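# Carry glass vial to window-side balance, close its doors

## Task

Pick up the vial from the shelved bench by the door and carry it to the balance on the shelved bench by the window. Set it upright on the balance pan and close every glass door of the balance. The task fails if the balance is tipped, shifted or its pan overloaded; if the vial touches the floor; or if the vial breaks, which happens after a drop of more than a few centimetres or a hard knock. The parked cart, pedal bin and stool are movable. At the end, release the vial and move the robot away from it. The task also fails if the robot falls over or is left tilted.

## Robot and tools

Robot: a Hello Robot Stretch 3 with one arm. It has a two-wheel base (0.33 m long, 0.34 m wide), a lift that slides up a mast, and a telescoping arm that reaches out to the robot's RIGHT side. The base cannot slide sideways, so moving the gripper forward or back means driving the base. On-the-spot turns pivot about the point between the wheels, 0.05 m behind the front edge. With the arm in and the wrist folded, a turn sweeps a 0.28 m radius; an unfolded, level wrist reaches beyond that.

Frames: the base frame has its origin on the floor between the drive wheels, x forward, y left, z up. hand_pose is reported in it, at the point where closed fingertips meet. The odometry frame is the base frame at the start. Heading is positive to the left.

execute_actions takes "actions", a list run in order. Each action may hold "robot", "steps" (1 to 450 control steps at 30 per second; default 1) and "until". {"steps": n} alone simply waits.

"robot" can contain:
- "base": exactly one key. {"translate_m": d} is a relative drive of d metres straight ahead (negative = backward), |d| at most 1. {"rotate_rad": d} is a relative turn in place of d radians, positive = counter-clockwise seen from above, |d| at most 3.2. Both are measured from where the base is when the command begins.
- "joints": absolute targets by name, each a single number. lift_m 0 to 1.1 (arm height on mast); arm_m 0 to 0.52 (extension); wrist_yaw_rad -1.345 to 4.42 (0 along the arm, positive swings toward the front, 3.0 folded over the base); wrist_pitch_rad -1.57 to 0.451 (0 level, negative tips fingers down); wrist_roll_rad -2.911 to 2.911 (0 fingers side by side); gripper_m -0.089 to 0.179 (larger = wider; actual fingertip gap is about 0.007 m smaller when nearly shut, 0.025 m smaller fully open, zero below 0.007); head_pan_rad -3.953 to 1.73 (0 forward, positive left, -1.57 faces along the arm); head_tilt_rad -1.53 to 0.419 (negative looks down). Unnamed joints keep their targets.
- "contact_limits": {"arm_m": effort %} from 1 to 100; the arm stops with contact_stop at roughly that motor effort (negative when retracting). It stays in force until the next arm_m command.
- Instead of one command, a list of up to 8 commands run one after another, which may include {"pause_s": s} with s up to 15.
- {"stop": true} brakes everything and clears the queue.
Base and joint motions in one command start together and carry on across later calls. A new command overrides at once and discards the rest of an older queue.

"until" ends an action early. {"robot": {"status": "ended"}} fires when nothing is moving and no queue is running (or immediately if the command was refused). Fields can also be compared, e.g. {"lift_m": [">", 0.3]} or statuses with a word or ["!=", "moving"]. {"any": {"status": "ended"}} fires when any one motion ends.

zoom_image: "camera" is head_camera, nav_camera or wrist_camera; "region" is [x0, y0, x1, y1] in pixels from that image's top-left, at most 504 by 504. head and nav cameras move with head pan/tilt; wrist_camera rides on the gripper.

Only call it after all motion has ended.

Results: base_status and joint_status per joint: moving, done (within tolerance), off_target (stalled short, may still push), contact_stop (the lift or arm hit something and is now slack), time_out, stopped, not_commanded, torque_fault (wrist servo off for 10 s, limp). The base bracket shows distance moved of goal from wheel counts. measured_speeds are encoder speeds. refusals, queue (idle/running/done/dropped/stopped) and queue_left describe commands. Lines starting "refused:" or "dropped:" explain rejected goals; "on_its_own" reports goals the robot changed itself, slack or off joints, and lean of base_tilt. lidar_m gives 12 distances in 30-degree sectors counter-clockwise from straight ahead, at 0.17 m height; it misses glass. wrist_depth_mm and head_depth_mm are 7x7 grids of depth in mm. motor_effort is in % with bracketed peak; it is noisy and biased. Each call's result ends with one picture per camera.

Gripping: command gripper_m below the object's width to grasp; to let go, open at least 0.02 beyond where the pads touched. Readings and "done" do not prove you hold anything; check the images.

Speed: full speed (0.30 m/s, 1.9 rad/s) only with lift_m under 0.30, arm_m under 0.03 and wrist_yaw_rad over 2.54; otherwise 0.10 m/s and 0.63 rad/s.

Cautions: fold or unfold the wrist only with lift_m 0.32 to 0.95, pitch -0.4, roll near 0; when yaw is below -0.4 keep pitch at -0.5 or lower. Pushing with the gripper higher than about 0.45 m can tip the robot, more so after a previous contact_stop or with raised contact limits. Do not drive while the gripper is caught on something fixed. If the robot snags or leans, reverse the last move in small steps, pull the gripper free, and lower lift_m to about 0.2 if still tipped. Lower the glass vial gently and avoid knocks; never let it fall. Do not shove the balance. Something may occasionally nudge loose objects.

Each tool is called by a JSON object that holds its "fn" and its "kwargs", one argument or row to a line.

## Session

I'll start by looking at the scene.

{"fn": "execute_actions", "kwargs": {
  "actions": []
}}

Scene clock: 0.00 s.
robot.base_odometry: x=+0.000 y=+0.000 heading=+0.000 (m, m, rad; robot's odometry frame)
robot.turned_by_wheels: +0.000 (rad since the last result)
robot.turned_by_imu: +0.000 (rad since the last result)
robot.base_tilt: forward=+1.1 right=+0.5 (deg)
robot.lidar_m: 1.89 2.16 1.02 0.99 1.04 2.18 1.36 1.80 2.23 1.71 1.81 2.05
robot.head_depth_mm: 1572 2371 2567 2537 2523 2043 2322 / 1588 2387 2571 2553 2504 2497 2310 / 1601 2413 2582 2551 2503 2498 2261 / 1611 2428 2592 2556 2538 2504 2258 / 1628 2453 2590 2527 2528 2409 2219 / 1722 2509 2556 2564 2072 2360 2210 / 1725 2536 2593 2546 2503 2515 2009
robot.base_status: not_commanded
robot.joint_positions: lift_m=+0.413 arm_m=-0.002 wrist_yaw_rad=+3.026 wrist_pitch_rad=-0.545 wrist_roll_rad=-0.008 gripper_m=+0.037 head_pan_rad=-0.019 head_tilt_rad=+0.003
robot.joint_goals: lift_m=+0.413 arm_m=-0.002 wrist_yaw_rad=+3.026 wrist_pitch_rad=-0.545 wrist_roll_rad=-0.008 gripper_m=+0.037 head_pan_rad=-0.019 head_tilt_rad=+0.003
robot.joint_status: lift_m=not_commanded arm_m=not_commanded wrist_yaw_rad=not_commanded wrist_pitch_rad=not_commanded wrist_roll_rad=not_commanded gripper_m=not_commanded head_pan_rad=not_commanded head_tilt_rad=not_commanded
robot.measured_speeds: translate_m=+0.000 rotate_rad=+0.000 lift_m=+0.000 arm_m=+0.000 wrist_yaw_rad=+0.000 wrist_pitch_rad=+0.000 wrist_roll_rad=+0.000 head_pan_rad=+0.000 head_tilt_rad=+0.000
robot: refusals=0 queue=idle queue_left=0
robot.motor_effort: left_wheel=+0 right_wheel=+0 lift_m=+30 arm_m=+0 wrist_yaw_rad=+0 wrist_pitch_rad=+4 wrist_roll_rad=+0 gripper_m=+0 head_pan_rad=+0 head_tilt_rad=+2 (%)
robot.hand_pose: x=+0.0026 y=+0.0622 z=+0.3980 quat_wxyz=(+0.229, +0.688, +0.152, +0.672) (m; robot's base frame)
robot.wrist_depth_mm: 929 - 956 - - - - / - - - - - - - / 958 947 988 - 978 - - / 788 790 788 834 822 819 838 / 659 676 - 704 705 692 698 / 571 577 - 602 585 606 597 / 502 - - - 516 534 535
pictures: head_camera (sideways: a quarter turn clockwise sets it upright), nav_camera (sideways: a quarter turn counterclockwise sets it upright), wrist_camera
Images, in order (width x height): head_camera 896x504, nav_camera 672x504, wrist_camera 644x364.

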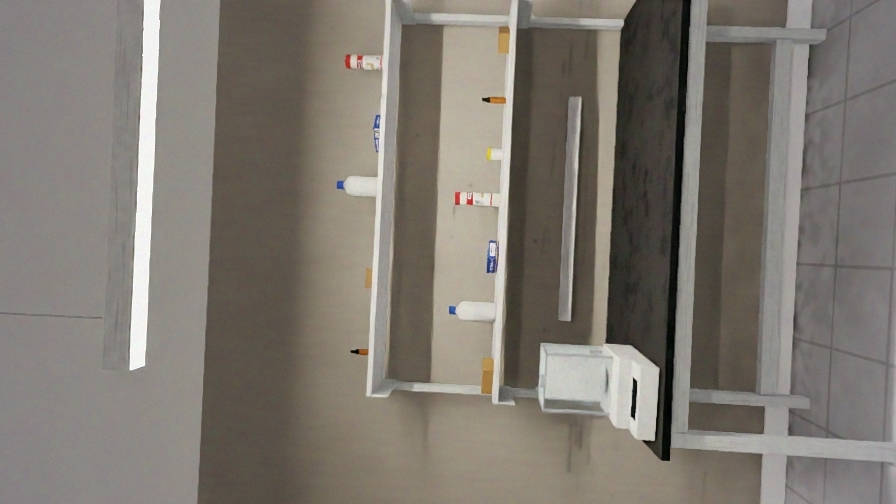

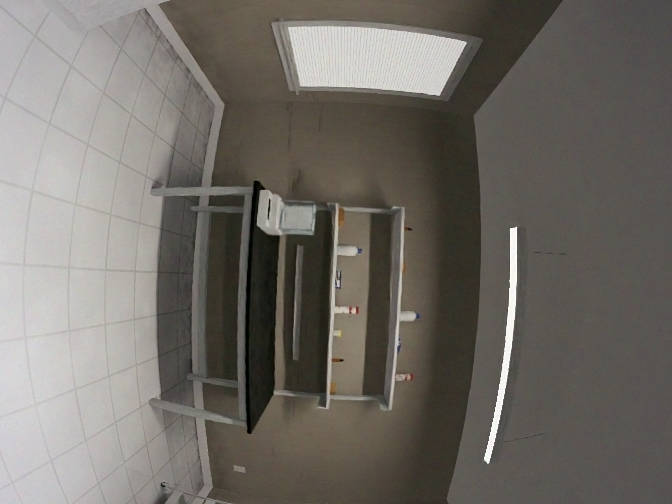

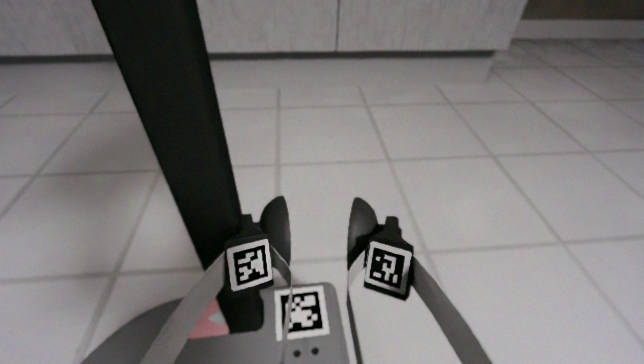

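{"fn": "execute_actions", "kwargs": {
  "actions": [
    {"robot": {"joints": {"head_pan_rad": -1.57, "head_tilt_rad": -0.2}}, "steps": 150, "until": {"robot": {"status": "ended"}}}
  ]
}}

{"fn": "execute_actions", "kwargs": {
  "actions": [
    {"robot": {"joints": {"head_pan_rad": -3.14, "head_tilt_rad": -0.2}}, "steps": 150, "until": {"robot": {"status": "ended"}}}
  ]
}}

{"fn": "execute_actions", "kwargs": {
  "actions": [
    {"robot": {"joints": {"head_pan_rad": 1.57, "head_tilt_rad": -0.2}}, "steps": 250, "until": {"robot": {"status": "ended"}}}
  ]
}}

Scene clock: 3.60 s.
robot.base_odometry: x=+0.000 y=+0.000 heading=+0.000 (m, m, rad; robot's odometry frame)
robot.turned_by_wheels: +0.000 (rad since the last result)
robot.turned_by_imu: +0.000 (rad since the last result)
robot.base_tilt: forward=+1.1 right=+0.6 (deg)
robot.lidar_m: 1.89 2.16 1.02 0.99 1.04 2.17 1.36 1.80 2.22 1.71 1.81 2.05
robot.head_depth_mm: 1908 1977 2037 2098 2169 2219 1730 / 1527 1560 1616 1676 1743 2103 1710 / 1524 1568 1623 1681 1713 1790 1697 / 1536 1585 1629 1678 1740 1800 1683 / 1536 1585 1642 1691 1753 1826 1669 / 1552 1599 1645 1711 1771 1834 1651 / 1970 2046 2102 2171 2226 1872 1650
robot.base_status: not_commanded
robot.joint_positions: lift_m=+0.413 arm_m=-0.002 wrist_yaw_rad=+3.026 wrist_pitch_rad=-0.545 wrist_roll_rad=-0.008 gripper_m=+0.037 head_pan_rad=-1.563 head_tilt_rad=-0.197
robot.joint_goals: lift_m=+0.413 arm_m=-0.002 wrist_yaw_rad=+3.026 wrist_pitch_rad=-0.545 wrist_roll_rad=-0.008 gripper_m=+0.037 head_pan_rad=-1.570 head_tilt_rad=-0.200
robot.joint_status: lift_m=not_commanded arm_m=not_commanded wrist_yaw_rad=not_commanded wrist_pitch_rad=not_commanded wrist_roll_rad=not_commanded gripper_m=not_commanded head_pan_rad=done head_tilt_rad=done
robot.measured_speeds: translate_m=+0.000 rotate_rad=+0.000 lift_m=+0.000 arm_m=+0.000 wrist_yaw_rad=+0.000 wrist_pitch_rad=+0.000 wrist_roll_rad=+0.000 head_pan_rad=+0.000 head_tilt_rad=+0.000
robot: refusals=0 queue=done queue_left=0
robot.motor_effort: left_wheel=+0(0) right_wheel=+0(0) lift_m=+31(31) arm_m=+0(0) wrist_yaw_rad=+0(0) wrist_pitch_rad=+4(4) wrist_roll_rad=+0(0) gripper_m=+0(0) head_pan_rad=-4(41) head_tilt_rad=-1(13) (%)
robot.hand_pose: x=+0.0026 y=+0.0622 z=+0.3980 quat_wxyz=(+0.229, +0.688, +0.152, +0.672) (m; robot's base frame)
robot.wrist_depth_mm: 960 - 981 - - - - / - - - - - - - / 938 976 974 935 - - - / 773 772 794 837 800 826 834 / 653 667 - 672 701 709 701 / 573 567 - 596 579 593 604 / 511 - - - 524 528 526
pictures: head_camera (sideways: a quarter turn clockwise sets it upright), nav_camera (sideways: a quarter turn counterclockwise sets it upright), wrist_camera
camera_calibration (this result's frames):
head_camera: T_world_to_cam=[[-0.0396141, 0.168547, -0.984897, 1.29711], [0.999114, 0.0207041, -0.0366428, 0.0413267], [0.0142154, -0.985476, -0.169217, 0.178102], [0, 0, 0, 1]] pos_world=[0.00756195, -0.0439641, 1.30917]
nav_camera: T_world_to_cam=[[0.0475317, -0.215439, 0.97536, -1.22657], [-0.996784, -0.0733031, 0.0323845, 0.0129363], [0.06452, -0.973762, -0.21823, 0.232724], [0, 0, 0, 1]] pos_world=[0.0561802, -0.0366841, 1.24671]
wrist_camera: T_world_to_cam=[[0.991281, -0.121432, 0.0511436, -0.0261013], [-0.045928, -0.682242, -0.729682, 0.357105], [0.123499, 0.720971, -0.681871, 0.392797], [0, 0, 0, 1]] pos_world=[-0.00623535, -0.0427335, 0.529745]
Images, in order (width x height): head_camera 896x504, nav_camera 672x504, wrist_camera 644x364.

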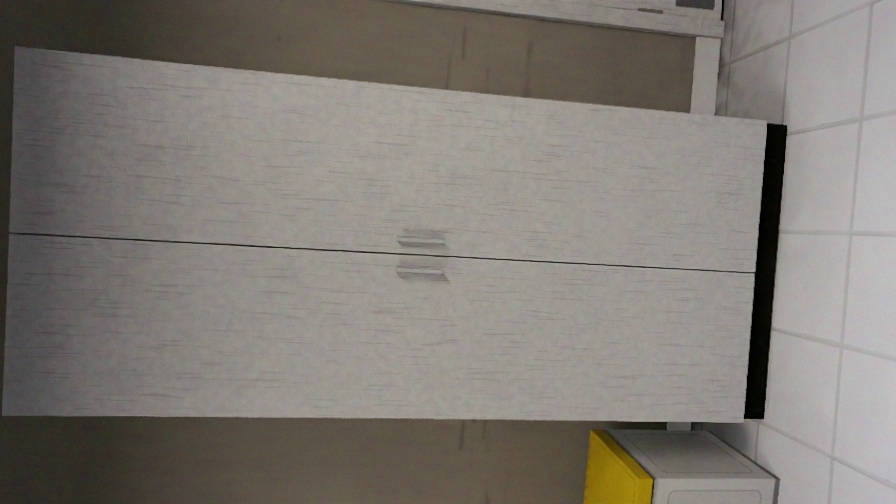

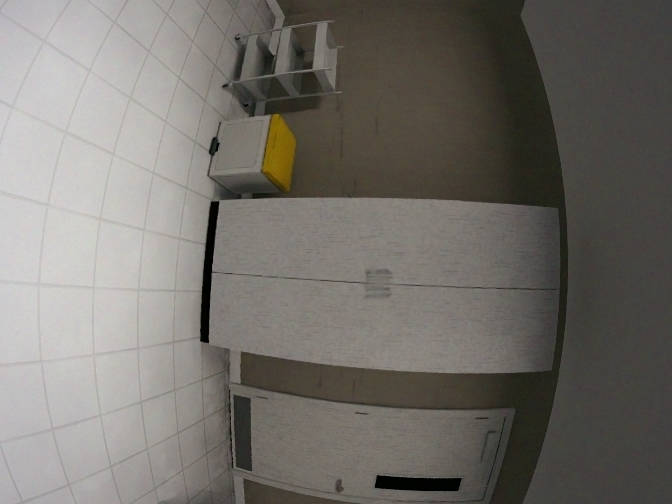

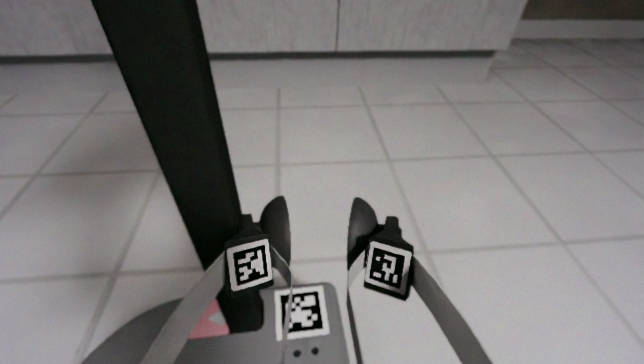

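Scene clock: 4.97 s.
robot.base_odometry: x=+0.000 y=+0.000 heading=+0.000 (m, m, rad; robot's odometry frame)
robot.turned_by_wheels: +0.000 (rad since the last result)
robot.turned_by_imu: +0.000 (rad since the last result)
robot.base_tilt: forward=+1.1 right=+0.6 (deg)
robot.lidar_m: 1.89 2.15 1.02 0.99 1.04 2.18 1.35 1.80 2.22 1.71 1.81 2.05
robot.head_depth_mm: 1879 1926 1987 2073 2143 2172 1729 / 1881 1935 1999 2098 2124 2173 1715 / 1888 1961 1994 2068 2026 2088 1591 / 1906 1980 2010 2082 2173 2165 1686 / 1922 1973 2028 1989 2199 2117 1681 / 1947 1994 2058 1966 1703 2124 1657 / 1917 2010 2035 2093 2201 2094 1638
robot.base_status: not_commanded
robot.joint_positions: lift_m=+0.413 arm_m=-0.002 wrist_yaw_rad=+3.026 wrist_pitch_rad=-0.545 wrist_roll_rad=-0.008 gripper_m=+0.037 head_pan_rad=-3.133 head_tilt_rad=-0.197
robot.joint_goals: lift_m=+0.413 arm_m=-0.002 wrist_yaw_rad=+3.026 wrist_pitch_rad=-0.545 wrist_roll_rad=-0.008 gripper_m=+0.037 head_pan_rad=-3.140 head_tilt_rad=-0.200
robot.joint_status: lift_m=not_commanded arm_m=not_commanded wrist_yaw_rad=not_commanded wrist_pitch_rad=not_commanded wrist_roll_rad=not_commanded gripper_m=not_commanded head_pan_rad=done head_tilt_rad=done
robot.measured_speeds: translate_m=+0.000 rotate_rad=+0.000 lift_m=+0.000 arm_m=+0.000 wrist_yaw_rad=+0.000 wrist_pitch_rad=+0.000 wrist_roll_rad=+0.000 head_pan_rad=+0.000 head_tilt_rad=+0.000
robot: refusals=0 queue=done queue_left=0
robot.motor_effort: left_wheel=+0(0) right_wheel=+0(0) lift_m=+31(30) arm_m=+0(0) wrist_yaw_rad=+0(1) wrist_pitch_rad=+4(4) wrist_roll_rad=+0(0) gripper_m=+0(1) head_pan_rad=-5(42) head_tilt_rad=-1(0) (%)
robot.hand_pose: x=+0.0026 y=+0.0622 z=+0.3980 quat_wxyz=(+0.229, +0.688, +0.152, +0.672) (m; robot's base frame)
robot.wrist_depth_mm: 926 - 978 - - - - / - - - - - - - / 960 963 996 965 - - - / 770 794 786 805 816 801 819 / 664 674 - 672 693 682 695 / 569 574 - 595 586 583 597 / 504 - - - 523 526 535
pictures: head_camera (sideways: a quarter turn clockwise sets it upright), nav_camera (sideways: a quarter turn counterclockwise sets it upright), wrist_camera
camera_calibration (this result's frames):
head_camera: T_world_to_cam=[[0.168624, 0.0397494, -0.984879, 1.29582], [0.0215046, -0.999097, -0.0366413, 0.0472883], [-0.985446, -0.0150008, -0.169327, 0.184343], [0, 0, 0, 1]] pos_world=[-0.0378637, -0.00149698, 1.30917]
nav_camera: T_world_to_cam=[[-0.215509, -0.0477044, 0.975336, -1.22493], [-0.0741012, 0.996725, 0.0323772, 0.00731736], [-0.973686, -0.065296, -0.218339, 0.239198], [0, 0, 0, 1]] pos_world=[-0.030538, -0.0501093, 1.24671]
wrist_camera: T_world_to_cam=[[0.991281, -0.121432, 0.0511436, -0.0261013], [-0.045928, -0.682242, -0.729682, 0.357105], [0.123499, 0.720972, -0.681871, 0.392797], [0, 0, 0, 1]] pos_world=[-0.00623534, -0.0427335, 0.529745]
Images, in order (width x height): head_camera 896x504, nav_camera 672x504, wrist_camera 644x364.

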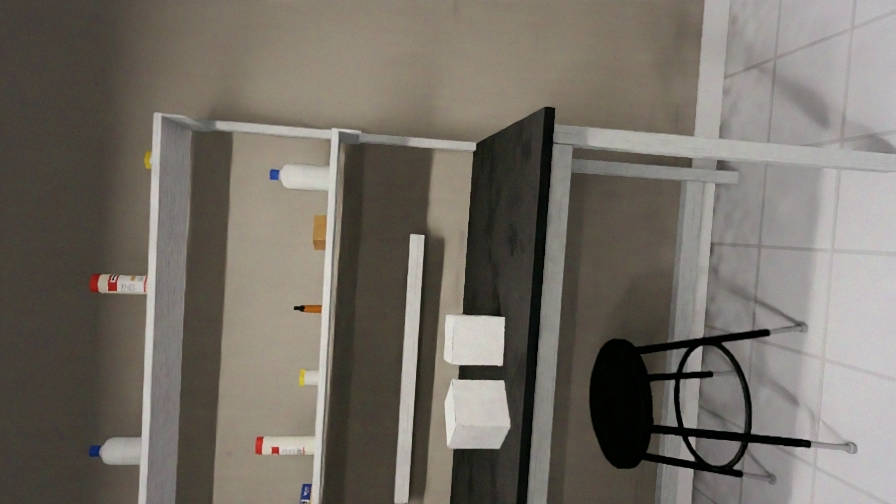

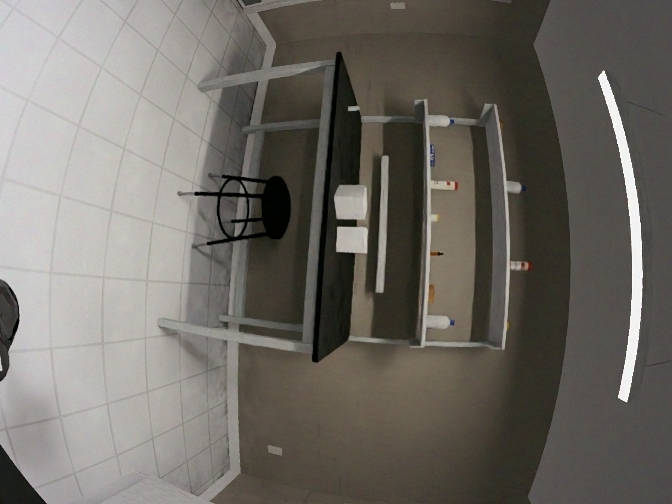

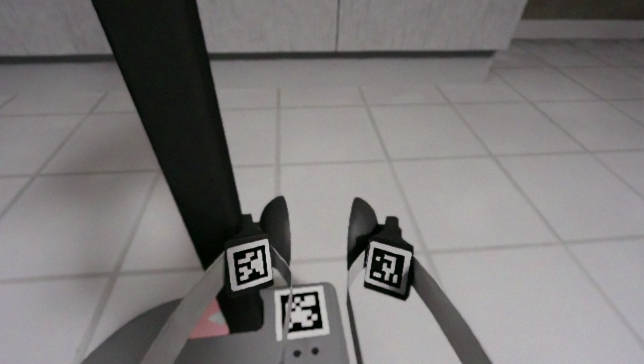

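Scene clock: 7.73 s.
robot.base_odometry: x=+0.000 y=+0.000 heading=+0.000 (m, m, rad; robot's odometry frame)
robot.turned_by_wheels: +0.000 (rad since the last result)
robot.turned_by_imu: +0.000 (rad since the last result)
robot.base_tilt: forward=+1.0 right=+0.7 (deg)
robot.lidar_m: 1.89 2.16 1.02 0.99 1.04 2.18 1.35 1.81 2.23 1.71 1.81 2.05
robot.head_depth_mm: 1106 1138 1181 1264 1060 1019 1048 / 1111 1147 1178 1538 1124 1014 1057 / 1126 1150 1216 1550 1105 1021 1057 / 1127 1152 1391 1556 1091 1024 1065 / 1136 1158 1508 1556 1068 1030 1067 / 1132 1154 1505 1556 1051 1033 1072 / 1137 1163 1515 1553 1033 1033 1074
robot.base_status: not_commanded
robot.joint_positions: lift_m=+0.413 arm_m=-0.002 wrist_yaw_rad=+3.026 wrist_pitch_rad=-0.545 wrist_roll_rad=-0.008 gripper_m=+0.037 head_pan_rad=+1.563 head_tilt_rad=-0.197
robot.joint_goals: lift_m=+0.413 arm_m=-0.002 wrist_yaw_rad=+3.026 wrist_pitch_rad=-0.545 wrist_roll_rad=-0.008 gripper_m=+0.037 head_pan_rad=+1.570 head_tilt_rad=-0.200
robot.joint_status: lift_m=not_commanded arm_m=not_commanded wrist_yaw_rad=not_commanded wrist_pitch_rad=not_commanded wrist_roll_rad=not_commanded gripper_m=not_commanded head_pan_rad=done head_tilt_rad=done
robot.measured_speeds: translate_m=+0.000 rotate_rad=+0.000 lift_m=+0.000 arm_m=+0.000 wrist_yaw_rad=+0.000 wrist_pitch_rad=+0.000 wrist_roll_rad=+0.000 head_pan_rad=+0.000 head_tilt_rad=+0.000
robot: refusals=0 queue=done queue_left=0
robot.motor_effort: left_wheel=+0(0) right_wheel=+1(0) lift_m=+30(30) arm_m=+0(0) wrist_yaw_rad=+0(0) wrist_pitch_rad=+4(4) wrist_roll_rad=+0(0) gripper_m=-1(1) head_pan_rad=+3(43) head_tilt_rad=-1(1) (%)
robot.hand_pose: x=+0.0026 y=+0.0622 z=+0.3980 quat_wxyz=(+0.229, +0.688, +0.152, +0.672) (m; robot's base frame)
robot.wrist_depth_mm: 920 - 974 - - - - / - - - - - - - / 941 996 976 978 995 - - / 767 785 796 809 803 813 826 / 663 672 - 689 696 696 700 / 566 572 - 607 567 604 595 / 499 - - - 518 513 527
pictures: head_camera (sideways: a quarter turn clockwise sets it upright), nav_camera (sideways: a quarter turn counterclockwise sets it upright), wrist_camera
camera_calibration (this result's frames):
head_camera: T_world_to_cam=[[0.0369004, -0.169271, -0.984879, 1.29662], [-0.999318, -0.0046548, -0.0366413, 0.0535154], [0.0016179, 0.985559, -0.169327, 0.178322], [0, 0, 0, 1]] pos_world=[0.00534457, 0.0439828, 1.30917]
nav_camera: T_world_to_cam=[[-0.0440637, 0.216283, 0.975336, -1.22598], [0.997833, 0.057284, 0.0323772, 0.000778552], [-0.0488685, 0.974649, -0.218339, 0.233557], [0, 0, 0, 1]] pos_world=[-0.0433844, 0.0374777, 1.24671]
Images, in order (width x height): head_camera 896x504, nav_camera 672x504, wrist_camera 644x364.

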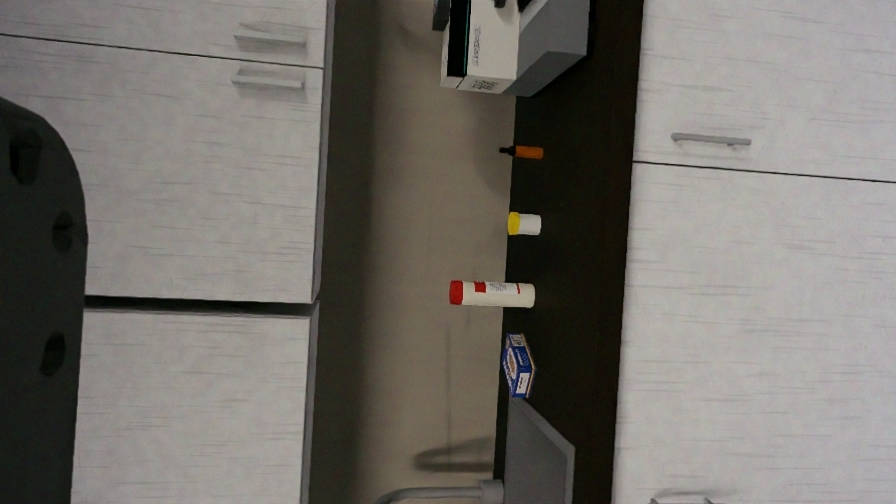

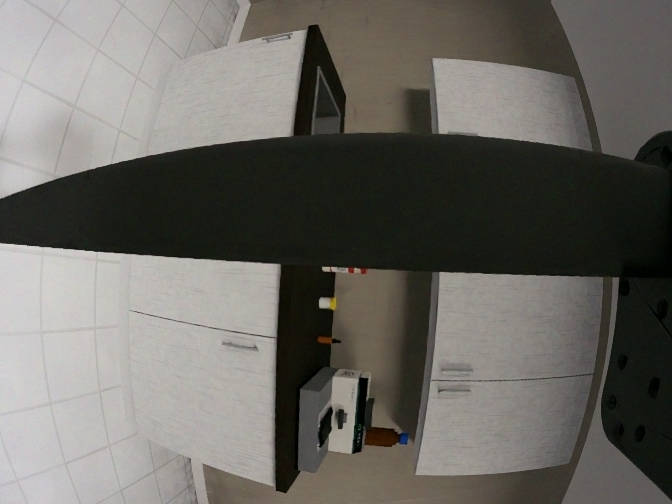

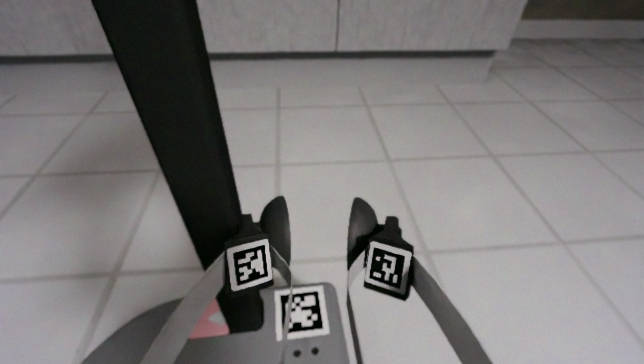

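{"fn": "execute_actions", "kwargs": {
  "actions": [
    {"robot": {"joints": {"head_pan_rad": -2.65, "head_tilt_rad": -0.2}}, "steps": 250, "until": {"robot": {"status": "ended"}}}
  ]
}}

Scene clock: 12.00 s.
robot.base_odometry: x=+0.000 y=+0.000 heading=+0.000 (m, m, rad; robot's odometry frame)
robot.turned_by_wheels: +0.000 (rad since the last result)
robot.turned_by_imu: +0.000 (rad since the last result)
robot.base_tilt: forward=+1.2 right=+0.7 (deg)
robot.lidar_m: 1.90 2.16 1.02 0.99 1.04 2.17 1.35 1.81 2.23 1.71 1.81 2.05
robot.head_depth_mm: 1889 1905 1961 1964 1443 2050 1724 / 1990 2003 2069 2081 1693 2040 1719 / 2117 2157 2226 2159 2288 2191 1691 / 2224 2270 2333 2337 2434 2258 1677 / 2386 2469 2539 2529 2712 2250 1670 / 2506 2646 2713 2777 2858 2025 1654 / 2405 2469 2584 2664 2748 2205 1644
robot.base_status: not_commanded
robot.joint_positions: lift_m=+0.413 arm_m=-0.002 wrist_yaw_rad=+3.026 wrist_pitch_rad=-0.545 wrist_roll_rad=-0.008 gripper_m=+0.037 head_pan_rad=-2.643 head_tilt_rad=-0.197
robot.joint_goals: lift_m=+0.413 arm_m=-0.002 wrist_yaw_rad=+3.026 wrist_pitch_rad=-0.545 wrist_roll_rad=-0.008 gripper_m=+0.037 head_pan_rad=-2.650 head_tilt_rad=-0.200
robot.joint_status: lift_m=not_commanded arm_m=not_commanded wrist_yaw_rad=not_commanded wrist_pitch_rad=not_commanded wrist_roll_rad=not_commanded gripper_m=not_commanded head_pan_rad=done head_tilt_rad=done
robot.measured_speeds: translate_m=+0.000 rotate_rad=+0.000 lift_m=+0.000 arm_m=+0.000 wrist_yaw_rad=+0.000 wrist_pitch_rad=+0.000 wrist_roll_rad=+0.000 head_pan_rad=+0.000 head_tilt_rad=+0.000
robot: refusals=0 queue=done queue_left=0
robot.motor_effort: left_wheel=+0(0) right_wheel=+0(0) lift_m=+31(31) arm_m=+0(1) wrist_yaw_rad=+1(1) wrist_pitch_rad=+4(4) wrist_roll_rad=+0(0) gripper_m=-1(0) head_pan_rad=-5(42) head_tilt_rad=-1(3) (%)
robot.hand_pose: x=+0.0026 y=+0.0622 z=+0.3980 quat_wxyz=(+0.229, +0.688, +0.152, +0.672) (m; robot's base frame)
robot.wrist_depth_mm: 909 - 940 - - - - / - - - - - - - / 966 957 980 970 999 977 - / 767 766 792 802 823 834 833 / 660 653 - 686 702 683 692 / 574 569 - 609 569 601 605 / 507 - - - 511 523 528
pictures: head_camera (sideways: a quarter turn clockwise sets it upright), nav_camera (sideways: a quarter turn counterclockwise sets it upright), wrist_camera
camera_calibration (this result's frames):
head_camera: T_world_to_cam=[[0.130141, 0.114467, -0.984866, 1.29603], [0.489178, -0.871414, -0.0366404, 0.0444343], [-0.86242, -0.477006, -0.169401, 0.183689], [0, 0, 0, 1]] pos_world=[-0.0319866, -0.0220116, 1.30917]
nav_camera: T_world_to_cam=[[-0.167764, -0.143551, 0.97532, -1.2252], [-0.534469, 0.844568, 0.0323723, 0.010132], [-0.828371, -0.515847, -0.218412, 0.238407], [0, 0, 0, 1]] pos_world=[-0.00264051, -0.0614539, 1.2467]
wrist_camera: T_world_to_cam=[[0.991281, -0.121432, 0.0511436, -0.0261014], [-0.0459282, -0.682242, -0.729682, 0.357105], [0.123499, 0.720972, -0.681871, 0.392797], [0, 0, 0, 1]] pos_world=[-0.00623532, -0.0427335, 0.529745]
Images, in order (width x height): head_camera 896x504, nav_camera 672x504, wrist_camera 644x364.

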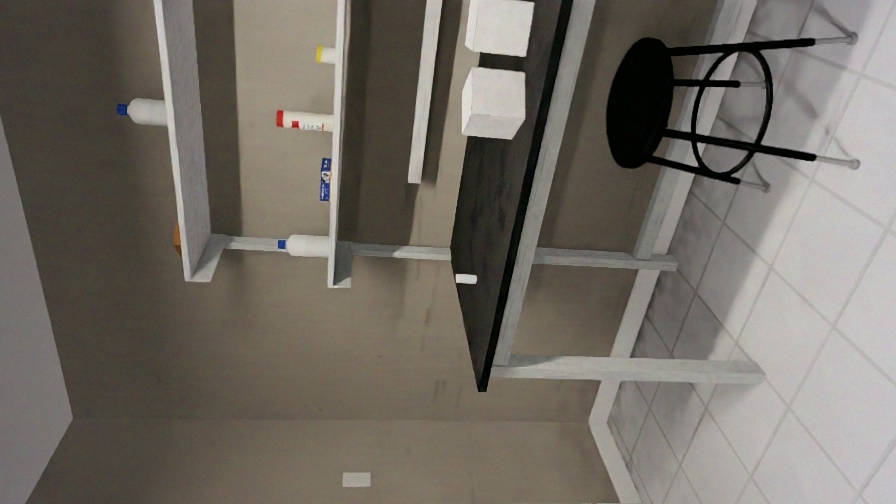

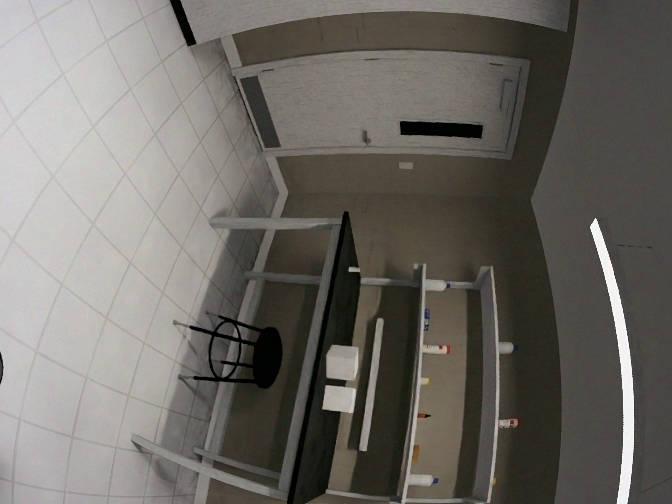

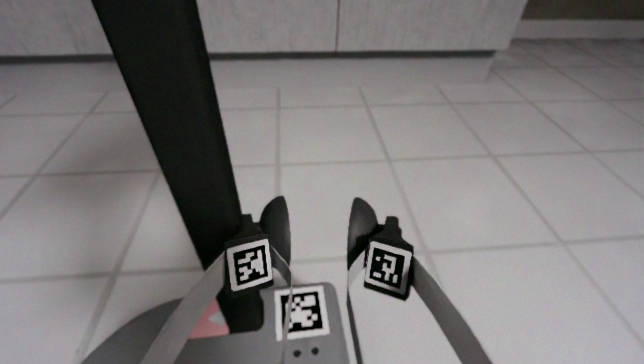

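{"fn": "zoom_image", "kwargs": {
  "camera": "head_camera",
  "region": [400, 220, 560, 340]
}}

Region (400, 220, 560, 340) of head_camera's 896x504 image, scaled by 3.150, with more detail than that image has; it fills the top 378 rows of this view, and the rest is white.

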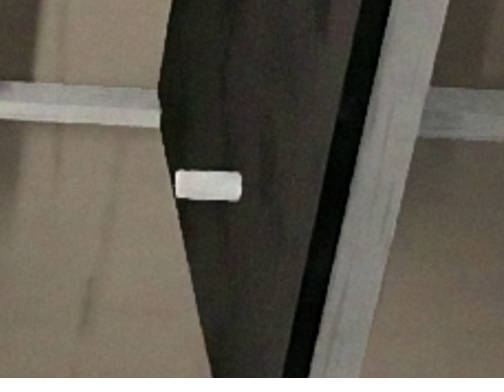

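{"fn": "execute_actions", "kwargs": {
  "actions": [
    {"robot": {"joints": {"head_pan_rad": 0.2, "head_tilt_rad": -0.2, "lift_m": 0.28}}, "steps": 250, "until": {"robot": {"status": "ended"}}}
  ]
}}

{"fn": "zoom_image", "kwargs": {
  "camera": "head_camera",
  "region": [380, 170, 600, 340]
}}

Scene clock: 24.07 s.
robot.base_odometry: x=+0.000 y=+0.000 heading=+0.000 (m, m, rad; robot's odometry frame)
robot.turned_by_wheels: +0.000 (rad since the last result)
robot.turned_by_imu: +0.000 (rad since the last result)
robot.base_tilt: forward=+1.0 right=+0.5 (deg)
robot.lidar_m: 1.89 2.16 1.01 0.99 1.04 2.17 1.35 1.80 2.22 1.71 1.81 2.05
robot.head_depth_mm: 2232 2346 2386 2427 2091 2377 1739 / 2305 2379 2421 2467 2534 2309 1720 / 2356 2427 2478 2567 2549 2296 1700 / 2434 2470 2555 2149 2600 2281 1679 / 2476 2559 2632 2723 2807 2119 1658 / 2514 2644 2702 2829 2872 2216 1659 / 2429 2641 2701 2796 2830 2190 1635
robot.base_status: not_commanded
robot.joint_positions: lift_m=+0.280 arm_m=-0.002 wrist_yaw_rad=+3.026 wrist_pitch_rad=-0.546 wrist_roll_rad=-0.008 gripper_m=+0.037 head_pan_rad=+0.193 head_tilt_rad=-0.197
robot.joint_goals: lift_m=+0.280 arm_m=-0.002 wrist_yaw_rad=+3.026 wrist_pitch_rad=-0.546 wrist_roll_rad=-0.008 gripper_m=+0.037 head_pan_rad=+0.200 head_tilt_rad=-0.200
robot.joint_status: lift_m=done arm_m=not_commanded wrist_yaw_rad=not_commanded wrist_pitch_rad=not_commanded wrist_roll_rad=not_commanded gripper_m=not_commanded head_pan_rad=done head_tilt_rad=done
robot.measured_speeds: translate_m=+0.000 rotate_rad=+0.000 lift_m=+0.000 arm_m=+0.000 wrist_yaw_rad=+0.000 wrist_pitch_rad=+0.000 wrist_roll_rad=+0.000 head_pan_rad=+0.000 head_tilt_rad=+0.000
robot: refusals=0 queue=done queue_left=0
robot.motor_effort: left_wheel=+0(0) right_wheel=+0(0) lift_m=+23(32) arm_m=+0(0) wrist_yaw_rad=-1(1) wrist_pitch_rad=+4(4) wrist_roll_rad=+0(0) gripper_m=+0(0) head_pan_rad=+4(44) head_tilt_rad=-1(3) (%)
robot.hand_pose: x=+0.0026 y=+0.0621 z=+0.2654 quat_wxyz=(+0.229, +0.688, +0.152, +0.672) (m; robot's base frame)
robot.wrist_depth_mm: 983 - - - - - - / 905 869 931 914 957 983 - / 699 715 717 729 746 755 773 / 580 581 601 608 608 611 623 / 495 510 - - 524 513 519 / - - - - 427 441 448 / - - - - 390 389 392
pictures: head_camera (sideways: a quarter turn clockwise sets it upright), nav_camera (sideways: a quarter turn counterclockwise sets it upright), wrist_camera
camera_calibration (this result's frames):
head_camera: T_world_to_cam=[[-0.158589, -0.0699354, -0.984865, 1.29779], [-0.203879, 0.97831, -0.0366403, 0.0486618], [0.966066, 0.194982, -0.169407, 0.172543], [0, 0, 0, 1]] pos_world=[0.049049, 0.00951277, 1.30917]
nav_camera: T_world_to_cam=[[0.203227, 0.0863313, 0.975318, -1.22746], [0.255154, -0.966358, 0.0323719, 0.00531581], [0.945302, 0.242277, -0.218418, 0.227595], [0, 0, 0, 1]] pos_world=[0.0329507, 0.0559642, 1.2467]
wrist_camera: T_world_to_cam=[[0.991284, -0.121406, 0.0511469, -0.0193236], [-0.0459718, -0.682617, -0.729329, 0.260236], [0.123459, 0.720621, -0.682249, 0.302573], [0, 0, 0, 1]] pos_world=[-0.00623661, -0.0427447, 0.397216]
Images, in order (width x height): head_camera 896x504, nav_camera 672x504, wrist_camera 644x364.

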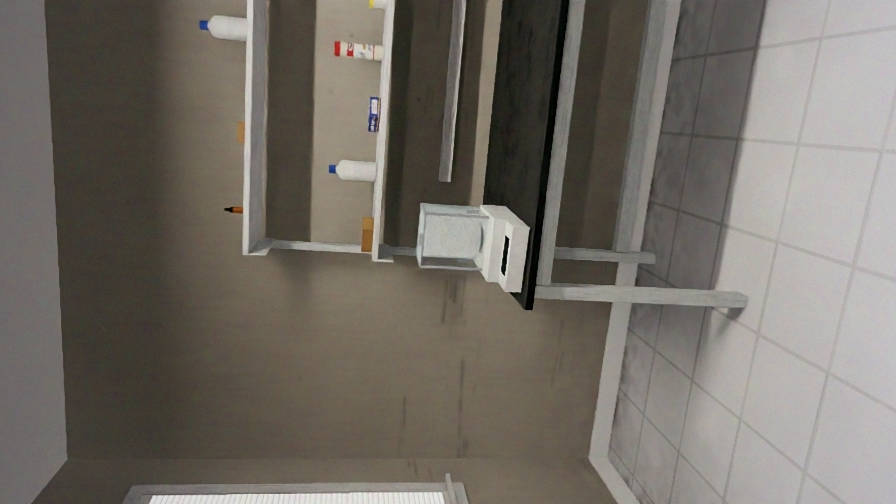

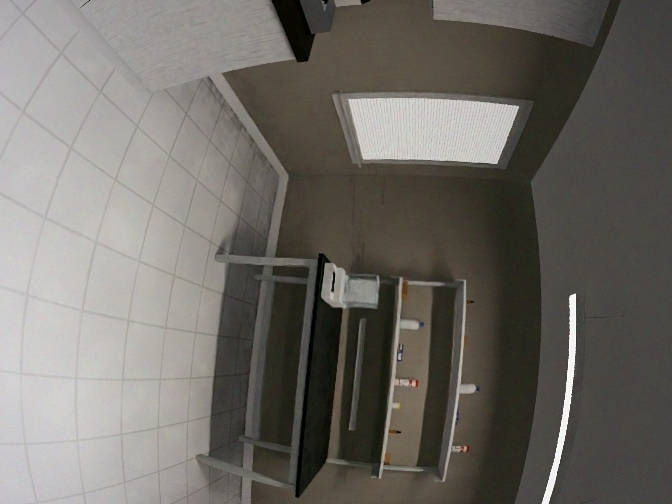

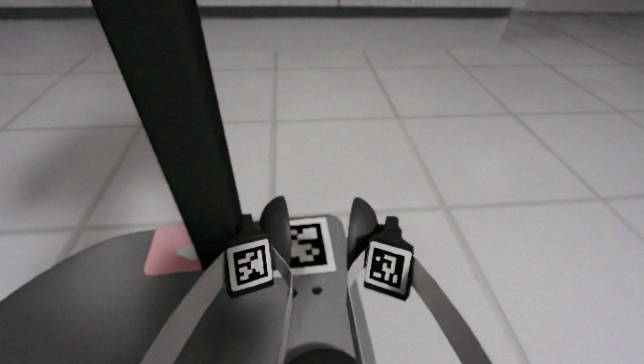

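Region (380, 170, 600, 340) of head_camera's 896x504 image, scaled by 2.291, with more detail than that image has; it fills the top 389 rows of this view, and the rest is white.

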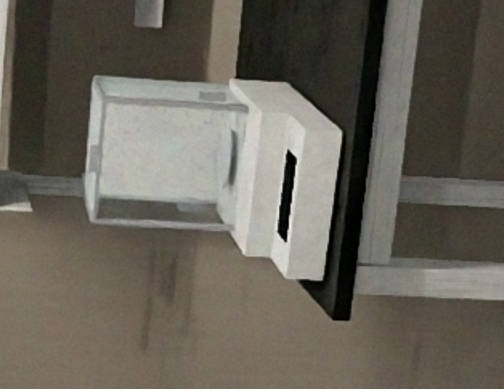

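{"fn": "execute_actions", "kwargs": {
  "actions": [
    {"robot": [{"base": {"rotate_rad": -2.366}, "joints": {"head_pan_rad": -1.57, "head_tilt_rad": -0.5}}, {"base": {"translate_m": 0.7}}, {"base": {"translate_m": 0.7}}, {"base": {"rotate_rad": 0.795}}], "steps": 450, "until": {"robot": {"status": "ended"}}}
  ]
}}

Scene clock: 45.23 s.
robot.base_odometry: x=-0.999 y=-0.980 heading=-1.571 (m, m, rad; robot's odometry frame)
robot.turned_by_wheels: -1.571 (rad since the last result)
robot.turned_by_imu: -1.578 (rad since the last result)
robot.base_tilt: forward=+0.9 right=+0.7 (deg)
robot.lidar_m: 1.13 0.91 1.03 2.77 3.52 2.05 1.30 0.71 0.80 1.05 0.44 1.16
robot.head_depth_mm: 924 1022 1111 903 629 499 1290 / 920 1028 1130 891 622 494 1309 / 939 1037 1129 875 615 507 1299 / 932 1040 1134 860 608 501 1293 / 780 1035 1119 849 602 514 1284 / 964 1055 1157 1214 596 511 1212 / 982 1061 1161 1285 615 509 1173
robot.base_status: done (rotate_rad +0.7948 of +0.7950)
robot.joint_positions: lift_m=+0.280 arm_m=-0.002 wrist_yaw_rad=+3.026 wrist_pitch_rad=-0.546 wrist_roll_rad=-0.008 gripper_m=+0.037 head_pan_rad=-1.563 head_tilt_rad=-0.494
robot.joint_goals: lift_m=+0.280 arm_m=-0.002 wrist_yaw_rad=+3.026 wrist_pitch_rad=-0.546 wrist_roll_rad=-0.008 gripper_m=+0.037 head_pan_rad=-1.570 head_tilt_rad=-0.500
robot.joint_status: lift_m=done arm_m=not_commanded wrist_yaw_rad=not_commanded wrist_pitch_rad=not_commanded wrist_roll_rad=not_commanded gripper_m=not_commanded head_pan_rad=done head_tilt_rad=done
robot.measured_speeds: translate_m=+0.000 rotate_rad=+0.000 lift_m=+0.000 arm_m=+0.000 wrist_yaw_rad=+0.000 wrist_pitch_rad=+0.000 wrist_roll_rad=+0.000 head_pan_rad=+0.000 head_tilt_rad=+0.000
robot: refusals=0 queue=done queue_left=0
robot.motor_effort: left_wheel=-4(13) right_wheel=+3(7) lift_m=+23(23) arm_m=+0(0) wrist_yaw_rad=+0(1) wrist_pitch_rad=+4(4) wrist_roll_rad=+0(0) gripper_m=+0(0) head_pan_rad=-4(47) head_tilt_rad=-1(16) (%)
robot.hand_pose: x=+0.0026 y=+0.0620 z=+0.2654 quat_wxyz=(+0.229, +0.688, +0.152, +0.672) (m; robot's base frame)
robot.wrist_depth_mm: - - - - - - 733 / 900 906 923 958 925 966 796 / 700 713 728 731 748 759 771 / 577 586 591 608 611 598 621 / 487 506 - - 527 519 518 / - - - - 428 447 443 / - - - - 385 385 392
pictures: head_camera (sideways: a quarter turn clockwise sets it upright), nav_camera (sideways: a quarter turn counterclockwise sets it upright), wrist_camera
camera_calibration (this result's frames):
head_camera: T_world_to_cam=[[-0.0416387, 0.449488, -0.892315, 1.17623], [0.999048, 0.03036, -0.0313259, 0.034392], [0.01301, -0.89277, -0.450325, 0.543959], [0, 0, 0, 1]] pos_world=[0.00754039, -0.044114, 1.2956]
nav_camera: T_world_to_cam=[[0.0494957, -0.491536, 0.86945, -1.08834], [-0.996772, -0.0794086, 0.011851, 0.0396772], [0.0632166, -0.86723, -0.493879, 0.591458], [0, 0, 0, 1]] pos_world=[0.0560272, -0.0188757, 1.23789]
wrist_camera: T_world_to_cam=[[0.991285, -0.121398, 0.0511481, -0.019327], [-0.045984, -0.682727, -0.729225, 0.260145], [0.123447, 0.720518, -0.682359, 0.302626], [0, 0, 0, 1]] pos_world=[-0.00623704, -0.0427857, 0.397192]
Images, in order (width x height): head_camera 896x504, nav_camera 672x504, wrist_camera 644x364.

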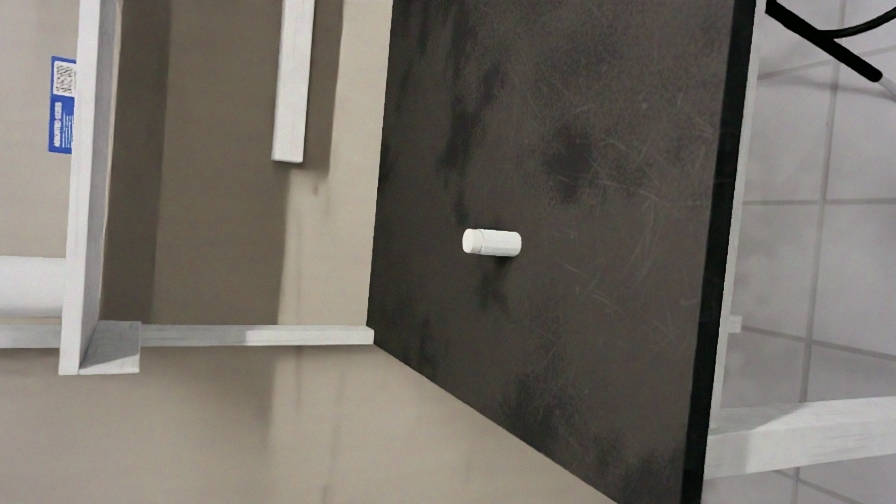

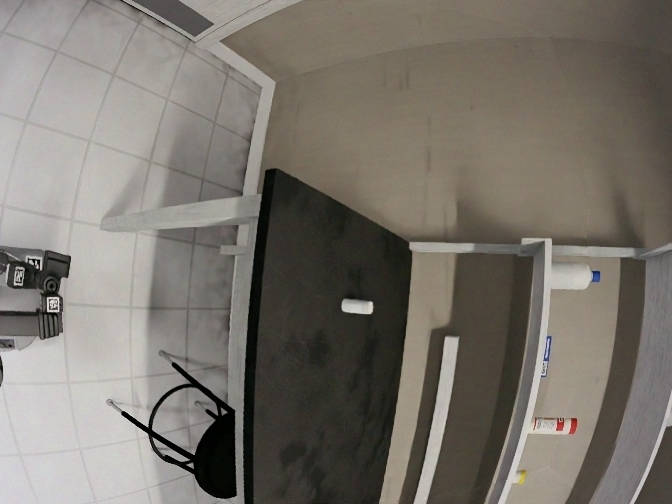

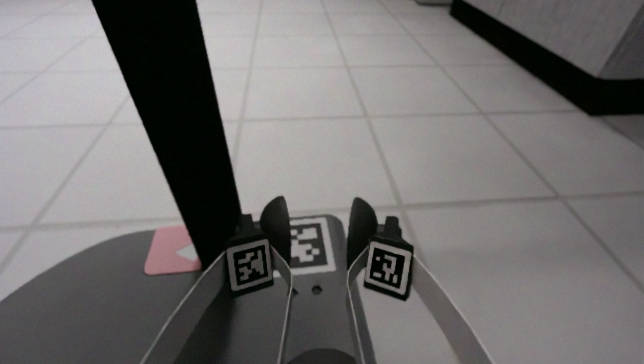

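{"fn": "execute_actions", "kwargs": {
  "actions": [
    {"robot": [{"joints": {"lift_m": 0.95, "wrist_pitch_rad": -0.4, "wrist_roll_rad": 0.0, "gripper_m": 0.12}}, {"joints": {"wrist_yaw_rad": 0.0}}, {"joints": {"wrist_pitch_rad": 0.0}}], "steps": 450, "until": {"robot": {"status": "ended"}}}
  ]
}}

Scene clock: 68.20 s.
robot.base_odometry: x=-0.999 y=-0.980 heading=-1.571 (m, m, rad; robot's odometry frame)
robot.turned_by_wheels: +0.000 (rad since the last result)
robot.turned_by_imu: +0.000 (rad since the last result)
robot.base_tilt: forward=+1.0 right=+0.5 (deg)
robot.lidar_m: 1.13 0.91 1.03 2.77 3.54 2.06 1.30 0.71 0.80 1.05 0.44 1.16
robot.head_depth_mm: 926 1017 1109 901 629 - - / 924 1025 1120 890 598 494 - / 932 1034 1126 877 671 - - / 930 1038 1132 863 660 - - / 780 1037 1113 850 577 515 1280 / 962 1054 1156 1217 594 511 1210 / 981 1062 1160 1284 616 509 1182
robot.base_status: done (rotate_rad +0.7948 of +0.7950)
robot.joint_positions: lift_m=+0.950 arm_m=-0.002 wrist_yaw_rad=+0.003 wrist_pitch_rad=-0.023 wrist_roll_rad=-0.005 gripper_m=+0.120 head_pan_rad=-1.563 head_tilt_rad=-0.494
robot.joint_goals: lift_m=+0.950 arm_m=-0.002 wrist_yaw_rad=+0.000 wrist_pitch_rad=+0.000 wrist_roll_rad=+0.000 gripper_m=+0.120 head_pan_rad=-1.570 head_tilt_rad=-0.500
robot.joint_status: lift_m=done arm_m=not_commanded wrist_yaw_rad=done wrist_pitch_rad=done wrist_roll_rad=done gripper_m=done head_pan_rad=done head_tilt_rad=done
robot.measured_speeds: translate_m=+0.000 rotate_rad=+0.000 lift_m=+0.000 arm_m=+0.000 wrist_yaw_rad=+0.000 wrist_pitch_rad=+0.000 wrist_roll_rad=+0.000 head_pan_rad=+0.000 head_tilt_rad=+0.000
robot: refusals=0 queue=done queue_left=0
robot.motor_effort: left_wheel=-4(4) right_wheel=+3(3) lift_m=+38(39) arm_m=+0(0) wrist_yaw_rad=-2(1) wrist_pitch_rad=+7(5) wrist_roll_rad=+3(3) gripper_m=+0(80) head_pan_rad=-4(4) head_tilt_rad=-2(3) (%)
robot.hand_pose: x=-0.0207 y=-0.3987 z=+1.0585 quat_wxyz=(+0.709, +0.009, -0.705, -0.007) (m; robot's base frame)
robot.wrist_depth_mm: 876 893 884 878 905 864 797 / 927 916 923 904 927 934 928 / 921 943 956 965 932 933 947 / 985 - 982 960 972 941 947 / - - 545 513 559 581 586 / - - 385 388 389 419 394 / - 291 295 296 297 299 304
pictures: head_camera (sideways: a quarter turn clockwise sets it upright), nav_camera (sideways: a quarter turn counterclockwise sets it upright), wrist_camera
camera_calibration (this result's frames):
head_camera: T_world_to_cam=[[-0.0416385, 0.449488, -0.892315, 1.17623], [0.999048, 0.0303596, -0.0313259, 0.034392], [0.0130097, -0.89277, -0.450324, 0.543959], [0, 0, 0, 1]] pos_world=[0.00754037, -0.044114, 1.2956]
nav_camera: T_world_to_cam=[[0.0494956, -0.491536, 0.86945, -1.08834], [-0.996772, -0.0794082, 0.011851, 0.0396772], [0.0632163, -0.86723, -0.493879, 0.591458], [0, 0, 0, 1]] pos_world=[0.0560272, -0.0188757, 1.23789]
wrist_camera: T_world_to_cam=[[-0.998901, 0.0275886, 0.0378881, -0.0604595], [-0.0306253, 0.227729, -0.973243, 1.1445], [-0.0354787, -0.973334, -0.226634, 0.0176188], [0, 0, 0, 1]] pos_world=[-0.0247173, -0.241819, 1.12016]
Images, in order (width x height): head_camera 896x504, nav_camera 672x504, wrist_camera 644x364.

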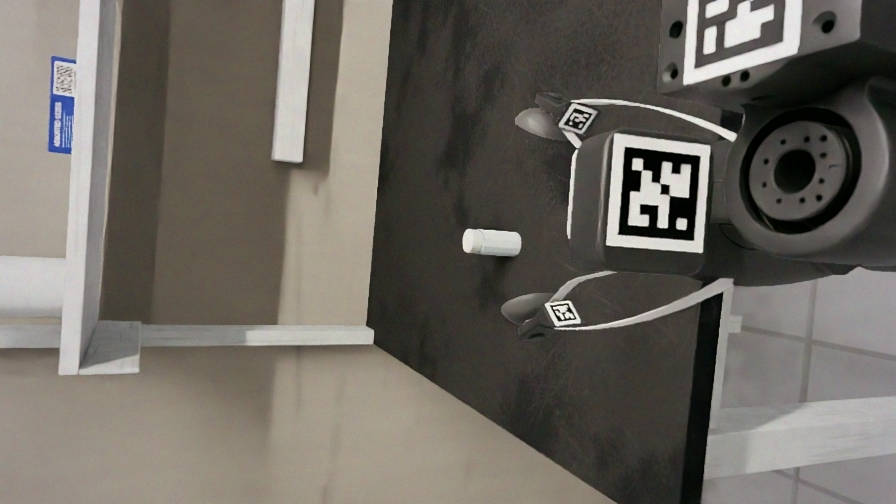

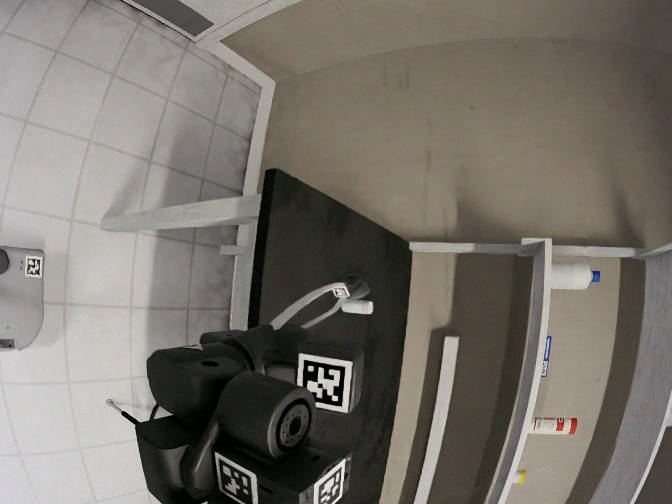

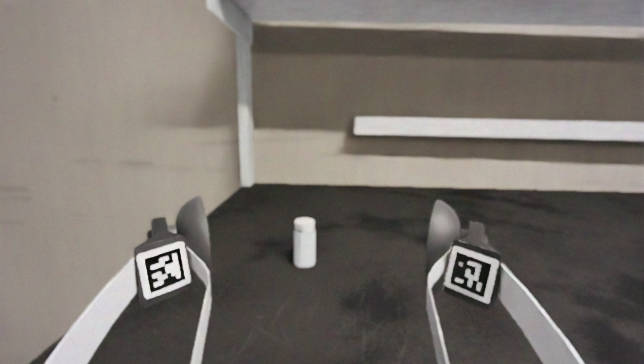

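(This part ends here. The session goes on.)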